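# Place the ceramic mug into the sink

## Task

Move the mug into the sink without breaking it: dropping it more than a few centimetres or striking it hard counts as failure. At the end the mug must rest in the sink by itself, the gripper must have released it and pulled away, and the robot must be upright, neither toppled nor leaning.

## Robot and tools

ROBOT. TidyBot++: a wheeled base (0.54 m long, 0.50 m wide, 0.38 m tall) driven by four powered casters, carrying a single seven-joint arm that ends in a two-finger gripper. The shoulder sits 0.12 m ahead of the base centre and 0.68 m above the floor. Segment lengths: upper arm 0.42 m, forearm 0.31 m, hand 0.31 m (wrist to the hand point). There are two cameras. base_camera (644x364) is fixed to the front of the base. wrist_camera (644x476, fisheye) looks along the hand. Calibration intrinsics and extrinsics are supplied, but the wrist camera's pose can be off by more than the stated errors because joint readings feed into it.

FRAMES. Base frame: origin on the floor below the base centre, x forward, y left, z up. hand_pose uses this frame and marks the point midway between the finger pads. The hand's own z axis runs out along the fingers, and its y axis is the direction the pads close along. The odometry frame is the base frame as it was when the scene began. Heading is positive to the left, in the range -3.142 to 3.142. base_tilt is in degrees, with forward and right leaning positive. It carries a fixed bias of roughly 1 degree.

execute_actions. Arguments: actions, a list holding one action or none, and an optional cameras list ("base_camera", "wrist_camera" or "all"; [] gives no images). An empty list only reports state and images.

An action can contain base, joints, or both, and optionally speeds.
- base takes exactly one relative offset, measured from where the base last reported itself: translate_m (metres, forward +, -2 to 2), strafe_m (metres, left +, -2 to 2) or rotate_rad (radians, counter-clockwise seen from above +, -6.3 to 6.3).
- joints is one dict for the single arm. Its values are absolute targets in radians: joint_1_rad to joint_7_rad, plus gripper_pos, an absolute value from 0 (open) to 1 (closed).
- speeds caps the top speed of base motions for that action only: translate_m and strafe_m 0.05 to 0.5 m/s, rotate_rad 0.1 to 1.57 rad/s. The maximum is the default. A base move that would need more than 8.667 s is refused.

One unknown key or one out-of-range value rejects the whole call, and nothing moves. An action runs for at most 15 s. Any joint left out of an action may keep pushing toward its previous target.

JOINTS, with ranges and done-tolerances:
- joint_1: any angle, ±0.039. Swings the arm about the vertical; positive is clockwise from above, the opposite sense to heading.
- joint_2: shoulder, ±2.249, ±0.039.
- joint_3: any angle, ±0.039.
- joint_4: elbow, ±2.579, ±0.039.
- joint_5: any angle, ±0.056.
- joint_6: wrist, ±2.099, ±0.056.
- joint_7: any angle, ±0.056. With the hand pointing down, positive turns it counter-clockwise from above. At 1.57 the fingers open toward the robot's left and right.

Any-angle joints take the shorter way round, so send steps below half a turn. Arm joints move at up to 1.39 rad/s (1.22 rad/s for joints 5 to 7).

PLANAR ARM MODEL. With joint_1=0, joint_3=3.14 and joint_5=0, the arm stays in the vertical x-z plane. Angles are measured from vertical, positive leaning forward: upper = j2, forearm = j2 - j4, hand = j2 - j4 - j6. Forward reach from the shoulder is the sum of length·sin(angle) over the three segments, and height above the shoulder is the sum of length·cos(angle). The arm begins folded with the hand pointing down, reaching up to 0.08 m beyond the base front, with the elbow as high as 1.15 m. A downward-pointing hand can reach at most about 0.94 m above the floor, and only near the base.

GRIPPER. Pad gap is roughly 85·(1 - gripper_pos) mm. Closed fingertips reach about 20 mm beyond the hand point. At 1 the fingers grip hard and keep squeezing. "done" at 1 means the hand is empty. "off_target" means an object stopped the fingers.

RESULT LINES.
- base_odometry counts wheel turns, so slipping shows up as travel. It drifts a few cm and several degrees over many moves.
- base_status and joint_status report how each motion ended: "done"; "off_target" (came to rest short and may still be pushing); "contact_stop" or "time_out" (the target is dropped and the joint holds where it stopped); "not_followed"; "limit_stop_at_motor_heat".
- "joint command not followed" with a "cause:" line means a self-collision check withheld every arm target. The gripper target still runs. There is no check against hitting the base.
- A blocked base may still say "done" after stopping well short.
- on_its_own lists motions you did not command.
- motor_effort gives percent of maximum, positive toward higher joint values, with the peak in brackets. It is noisy and biased.
- Other lines: hand_pose, joint_positions, Motor temperatures (one per arm joint), MOTOR HOT (60 °C or more), OVER-TEMPERATURE FAULT (75 °C; the arm sags), ARM HIT (the arm struck itself or the base), and torque-fault notices. A torque fault freezes the arm and gripper for 10 s while the base keeps moving. Limits: 104.5 N m for joints 1 to 4 and 51.3 N m for joints 5 to 7; warnings at 56.7 and 29.4.
- The pictures line names the cameras in the same order as the images.

ACCURACY. Friction leaves joints a little off target even when they report done. The hand usually lands 1 to 2 cm from where the targets predict. To correct, send each joint its last command + (desired angle - reading). A held object makes the arm sag. While carrying the mug, never command a joint to its current reading, because the arm can sink further. Check the hand's true position in the images.

OTHER TOOLS.
- wait(seconds 0 to 10): commands nothing and returns state and images.
- zoom_image(camera, region=[x0,y0,x1,y1] in pixels of that camera's latest full image, at most 504x504): returns a closer view.
- read_manual(section="licences"): returns licence texts only.
- finished_scene(scene): ends the current scene, given its number, and reports success. It cannot be undone.

CAUTIONS. Lower the mug gently until it rests on the sink floor. Open the gripper, then lift or back away. Avoid hard knocks, and never drive the base while the arm is caught on something, particularly above about 0.8 m, since the robot can tip. Pulling a raised hand sideways can lift wheels. A blocked base keeps shoving hard. The robot holds its last command while you think. Loose objects may occasionally get pushed for a moment.

Each tool is called after ">>>" as name(argument=value, ...) on one line, values as JSON.

## Session

>>> execute_actions(actions=[])

Scene clock: 0.00 s.
Motor temperatures (°C, as the motors report them): [35 38 28 32 43 35 44]
base_odometry: x=+0.000 y=+0.000 heading=+0.000 (m, m, rad; odometry frame)
base_tilt: forward=+0.3 right=-0.6 (deg)
base_status: not commanded
joint_positions: joint_1_rad=-0.020 joint_2_rad=-0.326 joint_3_rad=+3.138 joint_4_rad=-2.516 joint_5_rad=+0.033 joint_6_rad=-0.900 joint_7_rad=+1.529 gripper_pos=+0.000
joint_status: not commanded
motor_effort: joint_1_rad=+1 joint_2_rad=-2 joint_3_rad=+1 joint_4_rad=+15 joint_5_rad=+2 joint_6_rad=+0 joint_7_rad=-1 (%)
hand_pose: x=+0.2567 y=-0.0035 z=+0.5873 quat_wxyz=(+0.013, +1.000, +0.000, +0.027) (m; base frame)
pictures: base_camera, wrist_camera
Images, in order (width x height): base_camera 644x364, wrist_camera 644x476.

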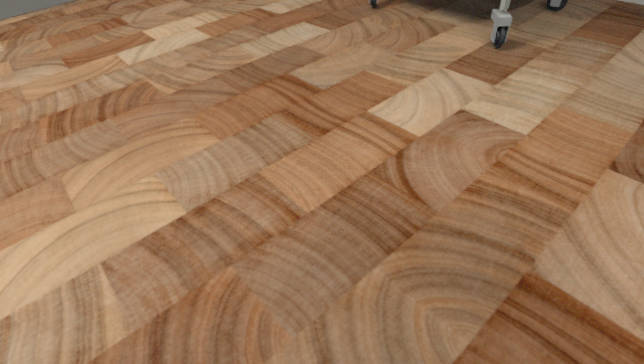

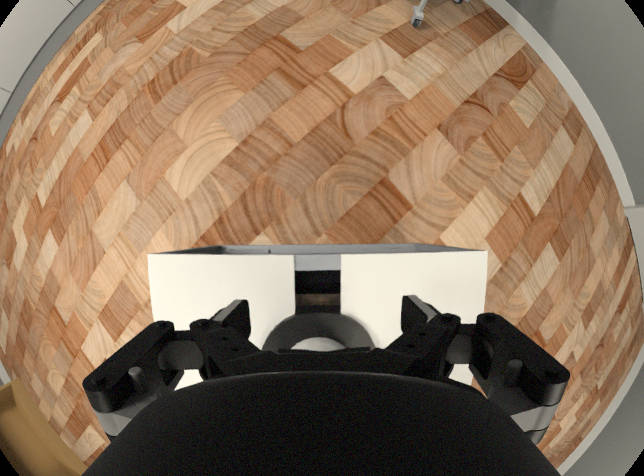

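Raise the camera to look around.

>>> execute_actions(actions=[{"joints":{"joint_2_rad":-0.3,"joint_4_rad":-1.5,"joint_6_rad":-0.7},"base":{"rotate_rad":0.6}}], cameras=["wrist_camera"])

Scene clock: 6.10 s.
Motor temperatures (°C, as the motors report them): [35 38 28 32 43 35 44]
base_odometry: x=+0.000 y=+0.000 heading=+0.600 (m, m, rad; odometry frame)
base_tilt: forward=+0.3 right=-0.6 (deg)
base_status: done
joint_positions: joint_1_rad=-0.020 joint_2_rad=-0.323 joint_3_rad=+3.138 joint_4_rad=-1.508 joint_5_rad=+0.033 joint_6_rad=-0.721 joint_7_rad=+1.529 gripper_pos=+0.000
joint_status: all done
motor_effort: joint_1_rad=+0(1) joint_2_rad=-9(8) joint_3_rad=+0(1) joint_4_rad=+22(22) joint_5_rad=+1(2) joint_6_rad=+7(7) joint_7_rad=-1(1) (%)
hand_pose: x=+0.5706 y=+0.0054 z=+1.0965 quat_wxyz=(-0.002, +0.815, -0.004, +0.579) (m; base frame)
pictures: wrist_camera
camera_calibration (this result's frames):
wrist_camera: T_world_to_cam=[[-0.00323028, -0.999974, 0.00640079, -0.000931185], [-0.405823, -0.00453914, -0.913941, 1.27833], [0.913946, -0.00554987, -0.405798, 0.0683042], [0, 0, 0, 1]] pos_world=[0.456345, 0.00525043, 1.19604]
Images, in order (width x height): wrist_camera 644x476.

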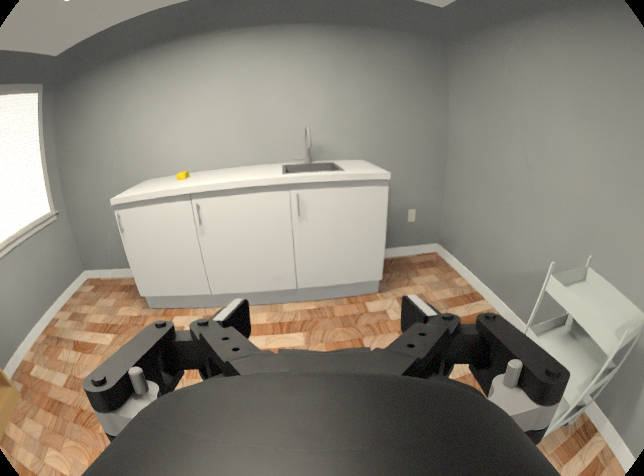

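>>> execute_actions(actions=[{"base":{"rotate_rad":1.5}}])

Scene clock: 10.10 s.
Motor temperatures (°C, as the motors report them): [35 38 28 32 43 35 44]
base_odometry: x=+0.000 y=+0.000 heading=+2.099 (m, m, rad; odometry frame)
base_tilt: forward=+0.3 right=-0.6 (deg)
base_status: done
joint_positions: joint_1_rad=-0.020 joint_2_rad=-0.311 joint_3_rad=+3.136 joint_4_rad=-1.508 joint_5_rad=+0.033 joint_6_rad=-0.721 joint_7_rad=+1.529 gripper_pos=+0.000
joint_status: not commanded
motor_effort: joint_1_rad=+0(1) joint_2_rad=-8(11) joint_3_rad=+0(3) joint_4_rad=+22(22) joint_5_rad=+1(2) joint_6_rad=+7(7) joint_7_rad=-1(1) (%)
hand_pose: x=+0.5754 y=+0.0070 z=+1.0911 quat_wxyz=(-0.003, +0.819, -0.002, +0.574) (m; base frame)
pictures: base_camera, wrist_camera
camera_calibration (this result's frames):
wrist_camera: T_world_to_cam=[[-0.000566948, -0.999973, 0.00736119, -0.00190345], [-0.416558, -0.00645596, -0.909086, 1.27628], [0.909109, -0.00358177, -0.416543, 0.0762261], [0, 0, 0, 1]] pos_world=[0.462345, 0.00660922, 1.19201]
Images, in order (width x height): base_camera 644x364, wrist_camera 644x476.

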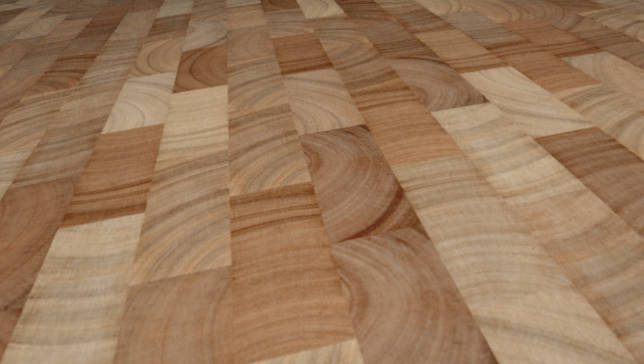

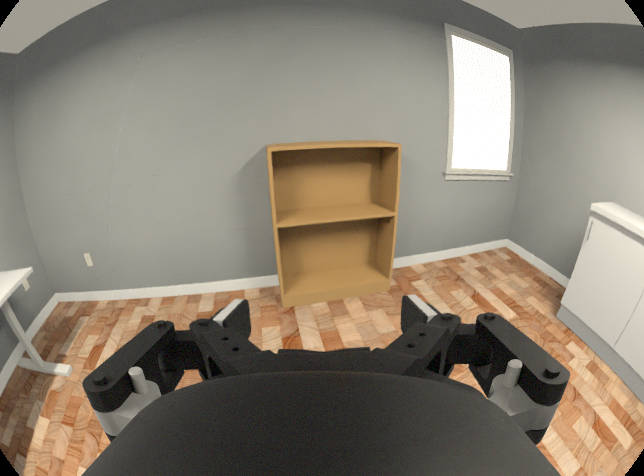

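>>> execute_actions(actions=[{"base":{"rotate_rad":1.6}}])

Scene clock: 14.97 s.
Motor temperatures (°C, as the motors report them): [35 38 28 32 43 35 44]
base_odometry: x=+0.000 y=+0.000 heading=-2.585 (m, m, rad; odometry frame)
base_tilt: forward=+0.3 right=-0.6 (deg)
base_status: done
joint_positions: joint_1_rad=-0.020 joint_2_rad=-0.310 joint_3_rad=+3.135 joint_4_rad=-1.508 joint_5_rad=+0.033 joint_6_rad=-0.721 joint_7_rad=+1.529 gripper_pos=+0.000
joint_status: not commanded
motor_effort: joint_1_rad=+0(1) joint_2_rad=-8(11) joint_3_rad=+0(3) joint_4_rad=+21(22) joint_5_rad=+2(2) joint_6_rad=+6(7) joint_7_rad=-1(1) (%)
hand_pose: x=+0.5759 y=+0.0077 z=+1.0906 quat_wxyz=(-0.003, +0.819, -0.002, +0.574) (m; base frame)
pictures: base_camera, wrist_camera
camera_calibration (this result's frames):
wrist_camera: T_world_to_cam=[[0.000752661, -0.99997, 0.00767613, -0.00227549], [-0.417576, -0.00728914, -0.908613, 1.27607], [0.908642, -0.00252149, -0.417569, 0.0769895], [0, 0, 0, 1]] pos_world=[0.462902, 0.00722014, 1.19162]
Images, in order (width x height): base_camera 644x364, wrist_camera 644x476.

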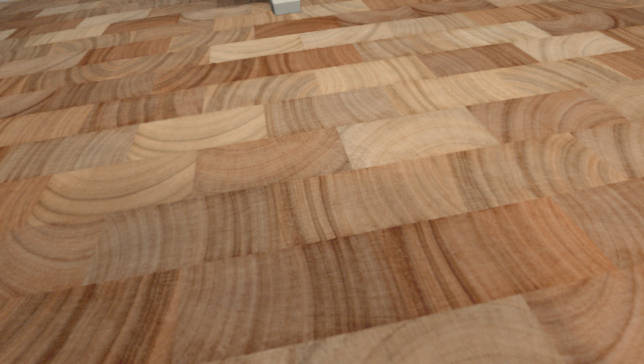

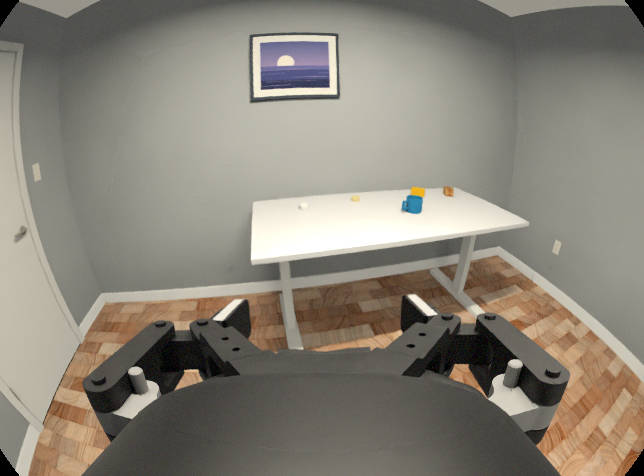

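>>> execute_actions(actions=[{"base":{"strafe_m":-0.5}}], cameras=[])

>>> execute_actions(actions=[{"base":{"translate_m":1.0},"joints":{"joint_2_rad":0.0,"joint_4_rad":-1.2,"joint_6_rad":-1.35}}])

Scene clock: 25.77 s.
Motor temperatures (°C, as the motors report them): [35 38 28 32 43 35 44]
base_odometry: x=-0.265 y=+0.424 heading=-2.584 (m, m, rad; odometry frame)
base_tilt: forward=+0.3 right=-0.6 (deg)
base_status: done
joint_positions: joint_1_rad=-0.020 joint_2_rad=-0.310 joint_3_rad=+3.139 joint_4_rad=-1.508 joint_5_rad=+0.033 joint_6_rad=-0.721 joint_7_rad=+1.529 gripper_pos=+0.000
joint_status: not commanded
motor_effort: joint_1_rad=+0(1) joint_2_rad=-8(9) joint_3_rad=+0(3) joint_4_rad=+21(22) joint_5_rad=+1(2) joint_6_rad=+6(7) joint_7_rad=-1(1) (%)
hand_pose: x=+0.5759 y=+0.0057 z=+1.0906 quat_wxyz=(-0.002, +0.819, -0.003, +0.574) (m; base frame)
pictures: none
No camera images: the call's "cameras" was empty. Leave "cameras" out to get every camera's image.

Scene clock: 29.13 s.
Motor temperatures (°C, as the motors report them): [35 38 28 32 43 35 44]
base_odometry: x=-1.114 y=-0.104 heading=-2.585 (m, m, rad; odometry frame)
base_tilt: forward=+0.3 right=-0.6 (deg)
base_status: done
joint_positions: joint_1_rad=-0.020 joint_2_rad=-0.005 joint_3_rad=+3.139 joint_4_rad=-1.212 joint_5_rad=+0.033 joint_6_rad=-1.332 joint_7_rad=+1.529 gripper_pos=+0.000
joint_status: all done
motor_effort: joint_1_rad=+0(0) joint_2_rad=-18(21) joint_3_rad=+0(1) joint_4_rad=+20(23) joint_5_rad=+1(2) joint_6_rad=+4(7) joint_7_rad=-1(1) (%)
hand_pose: x=+0.5870 y=+0.0025 z=+0.9583 quat_wxyz=(+0.007, +0.955, -0.010, +0.297) (m; base frame)
pictures: base_camera, wrist_camera
camera_calibration (this result's frames):
wrist_camera: T_world_to_cam=[[-0.0139987, -0.99973, 0.0185203, -0.00823526], [-0.866991, 0.00290858, -0.498316, 1.03112], [0.498128, -0.0230327, -0.866798, 0.683171], [0, 0, 0, 1]] pos_world=[0.553553, 0.00450316, 1.10615]
Images, in order (width x height): base_camera 644x364, wrist_camera 644x476.

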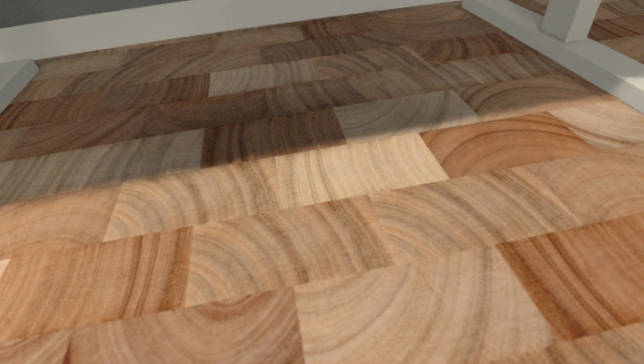

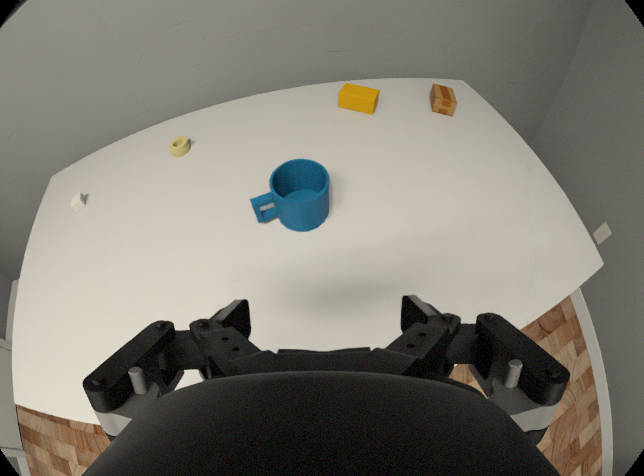

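>>> execute_actions(actions=[{"base":{"translate_m":0.15},"joints":{"joint_2_rad":0.08,"joint_4_rad":-1.43,"joint_6_rad":-1.04,"gripper_pos":0.4}}], cameras=["wrist_camera"])

Scene clock: 38.50 s.
Motor temperatures (°C, as the motors report them): [35 38 28 32 43 35 44]
base_odometry: x=-1.242 y=-0.184 heading=-2.585 (m, m, rad; odometry frame)
base_tilt: forward=+0.3 right=-0.6 (deg)
base_status: done
joint_positions: joint_1_rad=-0.020 joint_2_rad=+0.087 joint_3_rad=+3.139 joint_4_rad=-1.425 joint_5_rad=+0.033 joint_6_rad=-1.059 joint_7_rad=+1.529 gripper_pos=+0.400
joint_status: all done
motor_effort: joint_1_rad=+0(0) joint_2_rad=-22(27) joint_3_rad=+1(1) joint_4_rad=+21(22) joint_5_rad=+2(2) joint_6_rad=+4(3) joint_7_rad=-1(1) (%)
hand_pose: x=+0.6373 y=+0.0046 z=+0.8573 quat_wxyz=(+0.007, +0.960, -0.005, +0.281) (m; base frame)
pictures: wrist_camera
camera_calibration (this result's frames):
wrist_camera: T_world_to_cam=[[-0.00469802, -0.999764, 0.0211988, -0.0117533], [-0.883298, -0.0057891, -0.468776, 1.00948], [0.468788, -0.0209272, -0.883063, 0.603207], [0, 0, 0, 1]] pos_world=[0.608843, 0.00671692, 1.00614]
Images, in order (width x height): wrist_camera 644x476.

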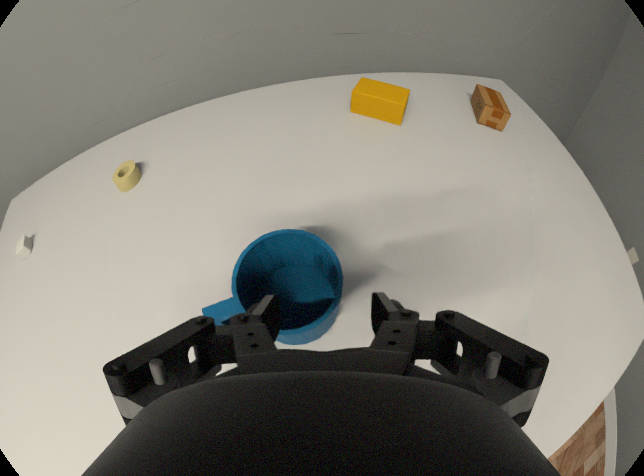

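>>> execute_actions(actions=[{"base":{"strafe_m":-0.012},"joints":{"joint_2_rad":0.19,"joint_4_rad":-1.55,"joint_6_rad":-0.80}}], cameras=["wrist_camera"])

>>> execute_actions(actions=[{"joints":{"gripper_pos":1}}], cameras=[])

>>> execute_actions(actions=[{"joints":{"joint_2_rad":0.0,"joint_4_rad":-0.85,"joint_6_rad":-1.7}}], cameras=["wrist_camera"])

Scene clock: 45.40 s.
Motor temperatures (°C, as the motors report them): [35 38 28 32 43 35 44]
base_odometry: x=-1.248 y=-0.174 heading=-2.585 (m, m, rad; odometry frame)
base_tilt: forward=+0.3 right=-0.6 (deg)
base_status: done
joint_positions: joint_1_rad=-0.019 joint_2_rad=+0.189 joint_3_rad=+3.139 joint_4_rad=-1.545 joint_5_rad=+0.033 joint_6_rad=-0.820 joint_7_rad=+1.529 gripper_pos=+0.400
joint_status: all done
motor_effort: joint_1_rad=+0(3) joint_2_rad=-25(29) joint_3_rad=+0(2) joint_4_rad=+20(23) joint_5_rad=+2(3) joint_6_rad=+4(4) joint_7_rad=-1(1) (%)
hand_pose: x=+0.6808 y=+0.0060 z=+0.7851 quat_wxyz=(+0.005, +0.957, -0.003, +0.290) (m; base frame)
pictures: wrist_camera
camera_calibration (this result's frames):
wrist_camera: T_world_to_cam=[[0.000896747, -0.999798, 0.020077, -0.0115152], [-0.874739, -0.0105135, -0.48448, 1.02061], [0.484593, -0.0171277, -0.874572, 0.501693], [0, 0, 0, 1]] pos_world=[0.649658, 0.0078101, 0.933462]
Images, in order (width x height): wrist_camera 644x476.

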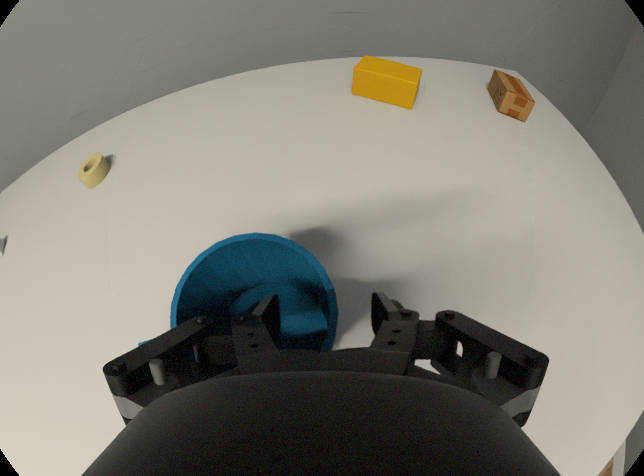

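Scene clock: 46.30 s.
Motor temperatures (°C, as the motors report them): [35 38 28 32 43 35 44]
base_odometry: x=-1.248 y=-0.174 heading=-2.585 (m, m, rad; odometry frame)
base_tilt: forward=+0.3 right=-0.6 (deg)
base_status: not commanded
joint_positions: joint_1_rad=-0.019 joint_2_rad=+0.184 joint_3_rad=+3.139 joint_4_rad=-1.542 joint_5_rad=+0.033 joint_6_rad=-0.817 joint_7_rad=+1.529 gripper_pos=+0.948
joint_status: gripper_pos off_target (ended at +0.948, target +1.000)
motor_effort: joint_1_rad=+0(3) joint_2_rad=-23(24) joint_3_rad=-1(3) joint_4_rad=+19(21) joint_5_rad=+1(4) joint_6_rad=+3(5) joint_7_rad=-1(0) (%)
hand_pose: x=+0.6818 y=+0.0063 z=+0.7898 quat_wxyz=(+0.005, +0.955, -0.002, +0.295) (m; base frame)
pictures: none
No camera images: the call's "cameras" was empty. Leave "cameras" out to get every camera's image.

Scene clock: 48.27 s.
Motor temperatures (°C, as the motors report them): [35 38 28 33 43 35 44]
base_odometry: x=-1.248 y=-0.174 heading=-2.585 (m, m, rad; odometry frame)
base_tilt: forward=+0.3 right=-0.6 (deg)
base_status: not commanded
joint_positions: joint_1_rad=-0.019 joint_2_rad=+0.021 joint_3_rad=+3.139 joint_4_rad=-0.870 joint_5_rad=+0.033 joint_6_rad=-1.689 joint_7_rad=+1.529 gripper_pos=+0.948
joint_status: all done
motor_effort: joint_1_rad=+0(0) joint_2_rad=-18(31) joint_3_rad=+0(1) joint_4_rad=+19(25) joint_5_rad=+1(1) joint_6_rad=+5(5) joint_7_rad=-1(2) (%)
hand_pose: x=+0.5382 y=+0.0005 z=+1.0365 quat_wxyz=(+0.006, +0.961, -0.016, +0.277) (m; base frame)
pictures: wrist_camera
camera_calibration (this result's frames):
wrist_camera: T_world_to_cam=[[-0.0247248, -0.99959, 0.0144422, -0.00234278], [-0.886979, 0.0152708, -0.461556, 1.00043], [0.461147, -0.0242218, -0.886993, 0.816053], [0, 0, 0, 1]] pos_world=[0.510981, 0.00214714, 1.18562]
Images, in order (width x height): wrist_camera 644x476.

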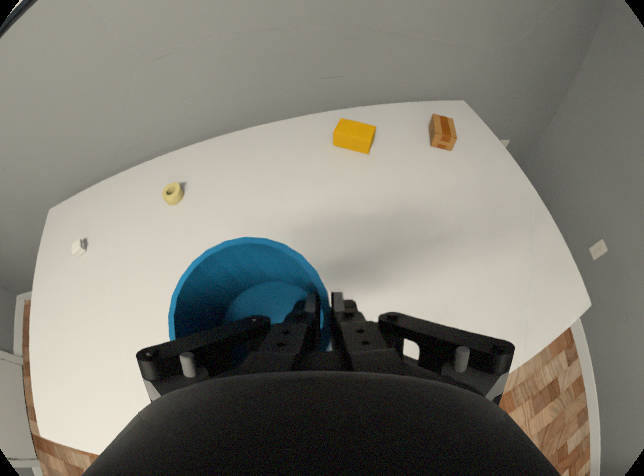

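>>> execute_actions(actions=[{"base":{"translate_m":-1.5}}], cameras=[])

>>> execute_actions(actions=[{"base":{"rotate_rad":-2.92},"speeds":{"rotate_rad":1.0}}], cameras=[])

>>> execute_actions(actions=[{"base":{"translate_m":0.9}}], cameras=[])

>>> execute_actions(actions=[{"base":{"strafe_m":-0.7}}])

Scene clock: 63.87 s.
Motor temperatures (°C, as the motors report them): [35 38 28 33 43 35 44]
base_odometry: x=+0.025 y=+0.620 heading=-2.585 (m, m, rad; odometry frame)
base_tilt: forward=+0.3 right=-0.6 (deg)
base_status: done
joint_positions: joint_1_rad=-0.019 joint_2_rad=+0.015 joint_3_rad=+3.139 joint_4_rad=-0.870 joint_5_rad=+0.033 joint_6_rad=-1.690 joint_7_rad=+1.529 gripper_pos=+0.948
joint_status: not commanded
motor_effort: joint_1_rad=+0(1) joint_2_rad=-17(22) joint_3_rad=+0(0) joint_4_rad=+19(20) joint_5_rad=+2(1) joint_6_rad=+5(6) joint_7_rad=-1(1) (%)
hand_pose: x=+0.5357 y=+0.0005 z=+1.0387 quat_wxyz=(+0.006, +0.960, -0.016, +0.279) (m; base frame)
pictures: none
No camera images: the call's "cameras" was empty. Leave "cameras" out to get every camera's image.

Scene clock: 67.70 s.
Motor temperatures (°C, as the motors report them): [35 39 28 33 43 35 44]
base_odometry: x=+0.025 y=+0.620 heading=+0.779 (m, m, rad; odometry frame)
base_tilt: forward=+0.3 right=-0.6 (deg)
base_status: done
joint_positions: joint_1_rad=-0.019 joint_2_rad=+0.015 joint_3_rad=+3.139 joint_4_rad=-0.870 joint_5_rad=+0.033 joint_6_rad=-1.690 joint_7_rad=+1.529 gripper_pos=+0.948
joint_status: not commanded
motor_effort: joint_1_rad=+0(3) joint_2_rad=-18(20) joint_3_rad=+0(2) joint_4_rad=+19(19) joint_5_rad=+1(3) joint_6_rad=+5(5) joint_7_rad=-1(1) (%)
hand_pose: x=+0.5357 y=+0.0004 z=+1.0387 quat_wxyz=(+0.006, +0.960, -0.016, +0.279) (m; base frame)
pictures: none
No camera images: the call's "cameras" was empty. Leave "cameras" out to get every camera's image.

Scene clock: 70.87 s.
Motor temperatures (°C, as the motors report them): [35 39 28 33 43 35 44]
base_odometry: x=+0.667 y=+1.251 heading=+0.778 (m, m, rad; odometry frame)
base_tilt: forward=+0.3 right=-0.6 (deg)
base_status: done
joint_positions: joint_1_rad=-0.019 joint_2_rad=+0.015 joint_3_rad=+3.139 joint_4_rad=-0.870 joint_5_rad=+0.033 joint_6_rad=-1.691 joint_7_rad=+1.529 gripper_pos=+0.948
joint_status: not commanded
motor_effort: joint_1_rad=+0(1) joint_2_rad=-19(21) joint_3_rad=+0(0) joint_4_rad=+19(20) joint_5_rad=+1(1) joint_6_rad=+5(6) joint_7_rad=-1(1) (%)
hand_pose: x=+0.5352 y=+0.0004 z=+1.0389 quat_wxyz=(+0.006, +0.960, -0.016, +0.279) (m; base frame)
pictures: none
No camera images: the call's "cameras" was empty. Leave "cameras" out to get every camera's image.

Scene clock: 73.63 s.
Motor temperatures (°C, as the motors report them): [35 39 28 33 43 35 44]
base_odometry: x=+1.158 y=+0.753 heading=+0.779 (m, m, rad; odometry frame)
base_tilt: forward=+0.3 right=-0.6 (deg)
base_status: done
joint_positions: joint_1_rad=-0.019 joint_2_rad=+0.015 joint_3_rad=+3.138 joint_4_rad=-0.870 joint_5_rad=+0.033 joint_6_rad=-1.691 joint_7_rad=+1.529 gripper_pos=+0.948
joint_status: not commanded
motor_effort: joint_1_rad=+0(2) joint_2_rad=-17(19) joint_3_rad=+0(2) joint_4_rad=+19(20) joint_5_rad=+1(0) joint_6_rad=+5(5) joint_7_rad=-1(1) (%)
hand_pose: x=+0.5352 y=+0.0004 z=+1.0389 quat_wxyz=(+0.006, +0.960, -0.016, +0.279) (m; base frame)
pictures: base_camera, wrist_camera
camera_calibration (this result's frames):
wrist_camera: T_world_to_cam=[[-0.0249699, -0.999587, 0.0142197, -0.00219565], [-0.885184, 0.0154975, -0.464983, 1.00141], [0.46457, -0.0241976, -0.885206, 0.81583], [0, 0, 0, 1]] pos_world=[0.507364, 0.00202714, 1.18785]
Images, in order (width x height): base_camera 644x364, wrist_camera 644x476.

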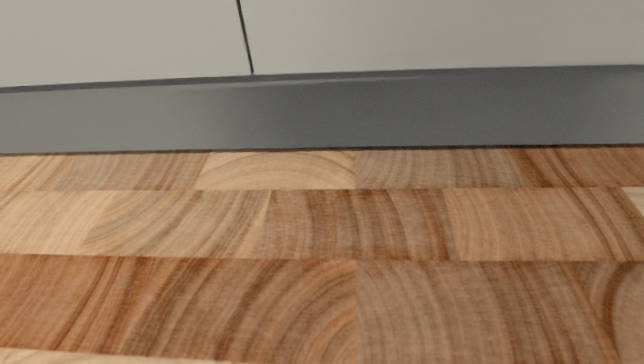

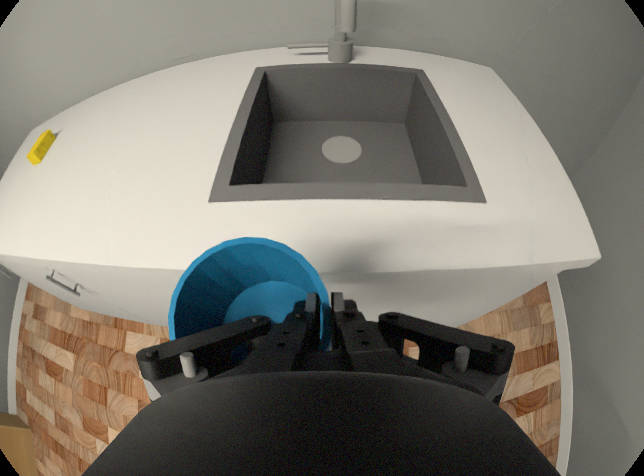

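>>> execute_actions(actions=[{"base":{"strafe_m":-0.1}}], cameras=[])

>>> execute_actions(actions=[{"base":{"translate_m":0.28},"speeds":{"translate_m":0.25}}])

>>> execute_actions(actions=[{"joints":{"joint_2_rad":0.04,"joint_4_rad":-1.3,"joint_6_rad":-1.2}}], cameras=["wrist_camera"])

Scene clock: 85.80 s.
Motor temperatures (°C, as the motors report them): [35 39 28 33 43 35 44]
base_odometry: x=+1.229 y=+0.682 heading=+0.779 (m, m, rad; odometry frame)
base_tilt: forward=+0.3 right=-0.6 (deg)
base_status: done
joint_positions: joint_1_rad=-0.017 joint_2_rad=+0.015 joint_3_rad=+3.139 joint_4_rad=-0.870 joint_5_rad=+0.033 joint_6_rad=-1.691 joint_7_rad=+1.529 gripper_pos=+0.948
joint_status: not commanded
motor_effort: joint_1_rad=+0(2) joint_2_rad=-17(20) joint_3_rad=+0(2) joint_4_rad=+19(20) joint_5_rad=+1(0) joint_6_rad=+5(5) joint_7_rad=-1(1) (%)
hand_pose: x=+0.5352 y=-0.0005 z=+1.0389 quat_wxyz=(+0.006, +0.960, -0.017, +0.279) (m; base frame)
pictures: none
No camera images: the call's "cameras" was empty. Leave "cameras" out to get every camera's image.

Scene clock: 87.80 s.
Motor temperatures (°C, as the motors report them): [35 39 28 33 43 35 44]
base_odometry: x=+1.428 y=+0.879 heading=+0.779 (m, m, rad; odometry frame)
base_tilt: forward=+0.3 right=-0.6 (deg)
base_status: done
joint_positions: joint_1_rad=-0.017 joint_2_rad=+0.014 joint_3_rad=+3.139 joint_4_rad=-0.870 joint_5_rad=+0.033 joint_6_rad=-1.692 joint_7_rad=+1.529 gripper_pos=+0.948
joint_status: not commanded
motor_effort: joint_1_rad=+0(1) joint_2_rad=-18(22) joint_3_rad=+0(1) joint_4_rad=+19(20) joint_5_rad=+1(1) joint_6_rad=+5(5) joint_7_rad=-1(1) (%)
hand_pose: x=+0.5350 y=-0.0005 z=+1.0391 quat_wxyz=(+0.006, +0.960, -0.017, +0.279) (m; base frame)
pictures: base_camera, wrist_camera
camera_calibration (this result's frames):
wrist_camera: T_world_to_cam=[[-0.0272338, -0.999528, 0.0142068, -0.00191612], [-0.884962, 0.0174982, -0.465335, 1.0016], [0.464866, -0.0252453, -0.885021, 0.81576], [0, 0, 0, 1]] pos_world=[0.507102, 0.00115282, 1.18807]
Images, in order (width x height): base_camera 644x364, wrist_camera 644x476.

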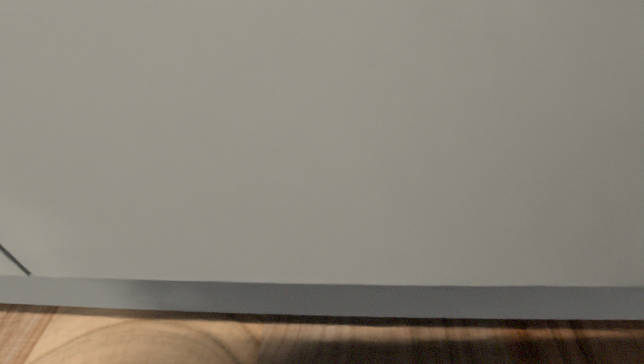

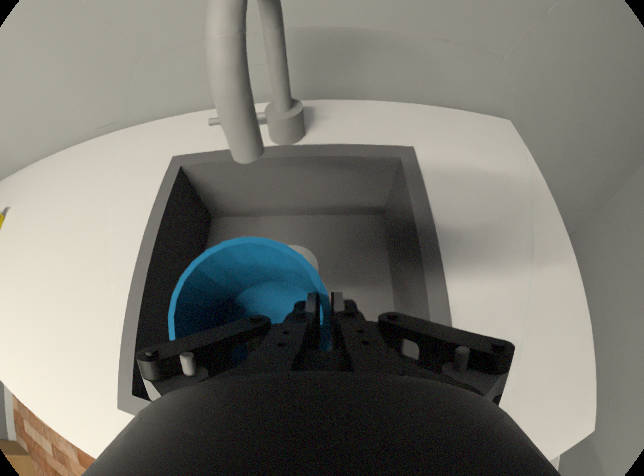

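Scene clock: 89.43 s.
Motor temperatures (°C, as the motors report them): [35 39 28 33 43 35 44]
base_odometry: x=+1.428 y=+0.879 heading=+0.779 (m, m, rad; odometry frame)
base_tilt: forward=+0.3 right=-0.6 (deg)
base_status: not commanded
joint_positions: joint_1_rad=-0.017 joint_2_rad=+0.042 joint_3_rad=+3.139 joint_4_rad=-1.306 joint_5_rad=+0.033 joint_6_rad=-1.232 joint_7_rad=+1.529 gripper_pos=+0.948
joint_status: all done
motor_effort: joint_1_rad=+0(0) joint_2_rad=-22(23) joint_3_rad=+0(0) joint_4_rad=+23(24) joint_5_rad=+2(1) joint_6_rad=+5(5) joint_7_rad=-1(2) (%)
hand_pose: x=+0.6090 y=+0.0014 z=+0.9081 quat_wxyz=(+0.008, +0.961, -0.010, +0.277) (m; base frame)
pictures: wrist_camera
camera_calibration (this result's frames):
wrist_camera: T_world_to_cam=[[-0.0138281, -0.999687, 0.0208337, -0.0102727], [-0.887187, 0.00265623, -0.461403, 1.00393], [0.461204, -0.0248638, -0.886946, 0.669429], [0, 0, 0, 1]] pos_world=[0.58179, 0.00370837, 1.05718]
Images, in order (width x height): wrist_camera 644x476.

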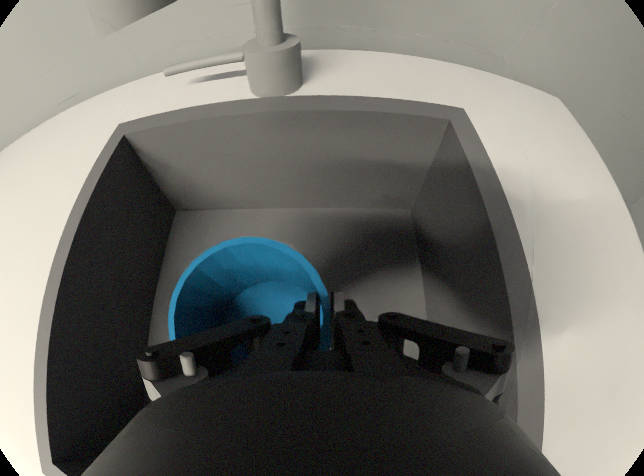

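>>> execute_actions(actions=[{"joints":{"joint_2_rad":0.1,"joint_4_rad":-1.46,"joint_6_rad":-0.96}}], cameras=[])

>>> execute_actions(actions=[{"joints":{"joint_2_rad":0.13,"joint_4_rad":-1.5,"joint_6_rad":-0.89}}], cameras=["wrist_camera"])

Scene clock: 96.23 s.
Motor temperatures (°C, as the motors report them): [35 39 28 33 43 35 44]
base_odometry: x=+1.428 y=+0.879 heading=+0.779 (m, m, rad; odometry frame)
base_tilt: forward=+0.3 right=-0.6 (deg)
base_status: not commanded
joint_positions: joint_1_rad=-0.017 joint_2_rad=+0.109 joint_3_rad=+3.139 joint_4_rad=-1.469 joint_5_rad=+0.033 joint_6_rad=-0.992 joint_7_rad=+1.529 gripper_pos=+0.948
joint_status: all done
motor_effort: joint_1_rad=+0(0) joint_2_rad=-26(28) joint_3_rad=+0(0) joint_4_rad=+23(25) joint_5_rad=+1(1) joint_6_rad=+5(5) joint_7_rad=-1(1) (%)
hand_pose: x=+0.6476 y=+0.0032 z=+0.8358 quat_wxyz=(+0.007, +0.959, -0.006, +0.282) (m; base frame)
pictures: none
No camera images: the call's "cameras" was empty. Leave "cameras" out to get every camera's image.

Scene clock: 97.07 s.
Motor temperatures (°C, as the motors report them): [35 39 28 33 43 35 44]
base_odometry: x=+1.428 y=+0.878 heading=+0.779 (m, m, rad; odometry frame)
base_tilt: forward=+0.3 right=-0.6 (deg)
base_status: not commanded
joint_positions: joint_1_rad=-0.017 joint_2_rad=+0.118 joint_3_rad=+3.139 joint_4_rad=-1.496 joint_5_rad=+0.033 joint_6_rad=-0.916 joint_7_rad=+1.529 gripper_pos=+0.949
joint_status: all done
motor_effort: joint_1_rad=+0(1) joint_2_rad=-21(26) joint_3_rad=-1(1) joint_4_rad=+20(24) joint_5_rad=+1(4) joint_6_rad=+5(5) joint_7_rad=-1(1) (%)
hand_pose: x=+0.6612 y=+0.0040 z=+0.8312 quat_wxyz=(+0.006, +0.954, -0.005, +0.301) (m; base frame)
pictures: wrist_camera
camera_calibration (this result's frames):
wrist_camera: T_world_to_cam=[[-0.004592, -0.999787, 0.0201189, -0.0108966], [-0.862943, -0.00620403, -0.505264, 1.03525], [0.505281, -0.0196816, -0.86273, 0.527946], [0, 0, 0, 1]] pos_world=[0.626551, 0.00591927, 0.978769]
Images, in order (width x height): wrist_camera 644x476.

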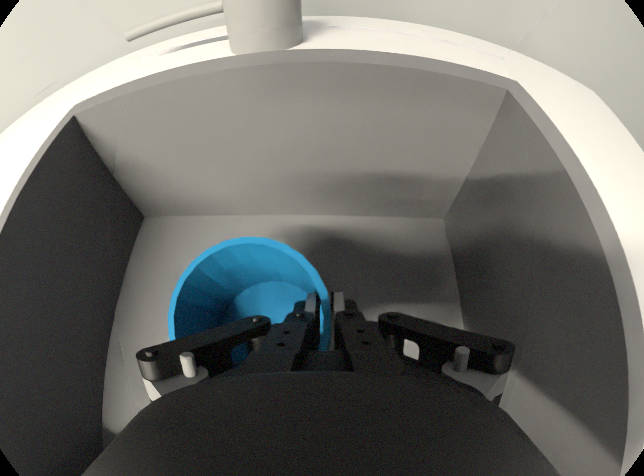

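Contact.

>>> execute_actions(actions=[{"joints":{"gripper_pos":0.5}}], cameras=[])

>>> execute_actions(actions=[{"joints":{"joint_2_rad":0.0,"joint_4_rad":-1.2,"joint_6_rad":-1.35}}], cameras=[])

>>> execute_actions(actions=[{"base":{"translate_m":-0.3}}], cameras=["wrist_camera"])

>>> finished_scene(scene=1)

Scene clock: 108.20 s.
Motor temperatures (°C, as the motors report them): [35 39 28 33 43 35 44]
base_odometry: x=+1.428 y=+0.878 heading=+0.779 (m, m, rad; odometry frame)
base_tilt: forward=+0.3 right=-0.6 (deg)
base_status: not commanded
joint_positions: joint_1_rad=-0.017 joint_2_rad=+0.120 joint_3_rad=+3.139 joint_4_rad=-1.497 joint_5_rad=+0.033 joint_6_rad=-0.914 joint_7_rad=+1.529 gripper_pos=+0.500
joint_status: all done
motor_effort: joint_1_rad=+0(1) joint_2_rad=-23(25) joint_3_rad=+0(1) joint_4_rad=+21(22) joint_5_rad=+1(2) joint_6_rad=+4(6) joint_7_rad=-1(2) (%)
hand_pose: x=+0.6618 y=+0.0040 z=+0.8303 quat_wxyz=(+0.006, +0.954, -0.005, +0.301) (m; base frame)
pictures: none
No camera images: the call's "cameras" was empty. Leave "cameras" out to get every camera's image.

Scene clock: 109.60 s.
Motor temperatures (°C, as the motors report them): [35 39 28 33 43 35 44]
base_odometry: x=+1.428 y=+0.878 heading=+0.779 (m, m, rad; odometry frame)
base_tilt: forward=+0.3 right=-0.6 (deg)
base_status: not commanded
joint_positions: joint_1_rad=-0.017 joint_2_rad=+0.004 joint_3_rad=+3.139 joint_4_rad=-1.205 joint_5_rad=+0.033 joint_6_rad=-1.329 joint_7_rad=+1.529 gripper_pos=+0.500
joint_status: all done
motor_effort: joint_1_rad=+0(0) joint_2_rad=-18(25) joint_3_rad=+0(1) joint_4_rad=+20(22) joint_5_rad=+2(2) joint_6_rad=+4(5) joint_7_rad=-1(1) (%)
hand_pose: x=+0.5913 y=+0.0008 z=+0.9575 quat_wxyz=(+0.007, +0.955, -0.012, +0.297) (m; base frame)
pictures: none
No camera images: the call's "cameras" was empty. Leave "cameras" out to get every camera's image.

Scene clock: 111.57 s.
Motor temperatures (°C, as the motors report them): [35 39 28 33 43 35 44]
base_odometry: x=+1.215 y=+0.668 heading=+0.779 (m, m, rad; odometry frame)
base_tilt: forward=+0.3 right=-0.6 (deg)
base_status: done
joint_positions: joint_1_rad=-0.018 joint_2_rad=-0.003 joint_3_rad=+3.139 joint_4_rad=-1.205 joint_5_rad=+0.033 joint_6_rad=-1.331 joint_7_rad=+1.529 gripper_pos=+0.500
joint_status: not commanded
motor_effort: joint_1_rad=+0(2) joint_2_rad=-17(23) joint_3_rad=+0(3) joint_4_rad=+20(21) joint_5_rad=+2(2) joint_6_rad=+4(5) joint_7_rad=-1(1) (%)
hand_pose: x=+0.5888 y=+0.0011 z=+0.9607 quat_wxyz=(+0.007, +0.954, -0.011, +0.300) (m; base frame)
pictures: wrist_camera
camera_calibration (this result's frames):
wrist_camera: T_world_to_cam=[[-0.0170345, -0.999687, 0.0183147, -0.00761785], [-0.864259, 0.00551132, -0.503016, 1.03673], [0.502758, -0.0243973, -0.864083, 0.678972], [0, 0, 0, 1]] pos_world=[0.554513, 0.00323587, 1.10832]
Images, in order (width x height): wrist_camera 644x476.

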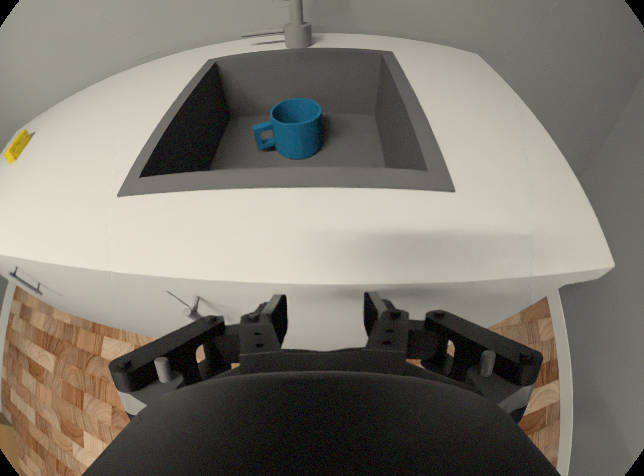

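The scene is finished: the task was done.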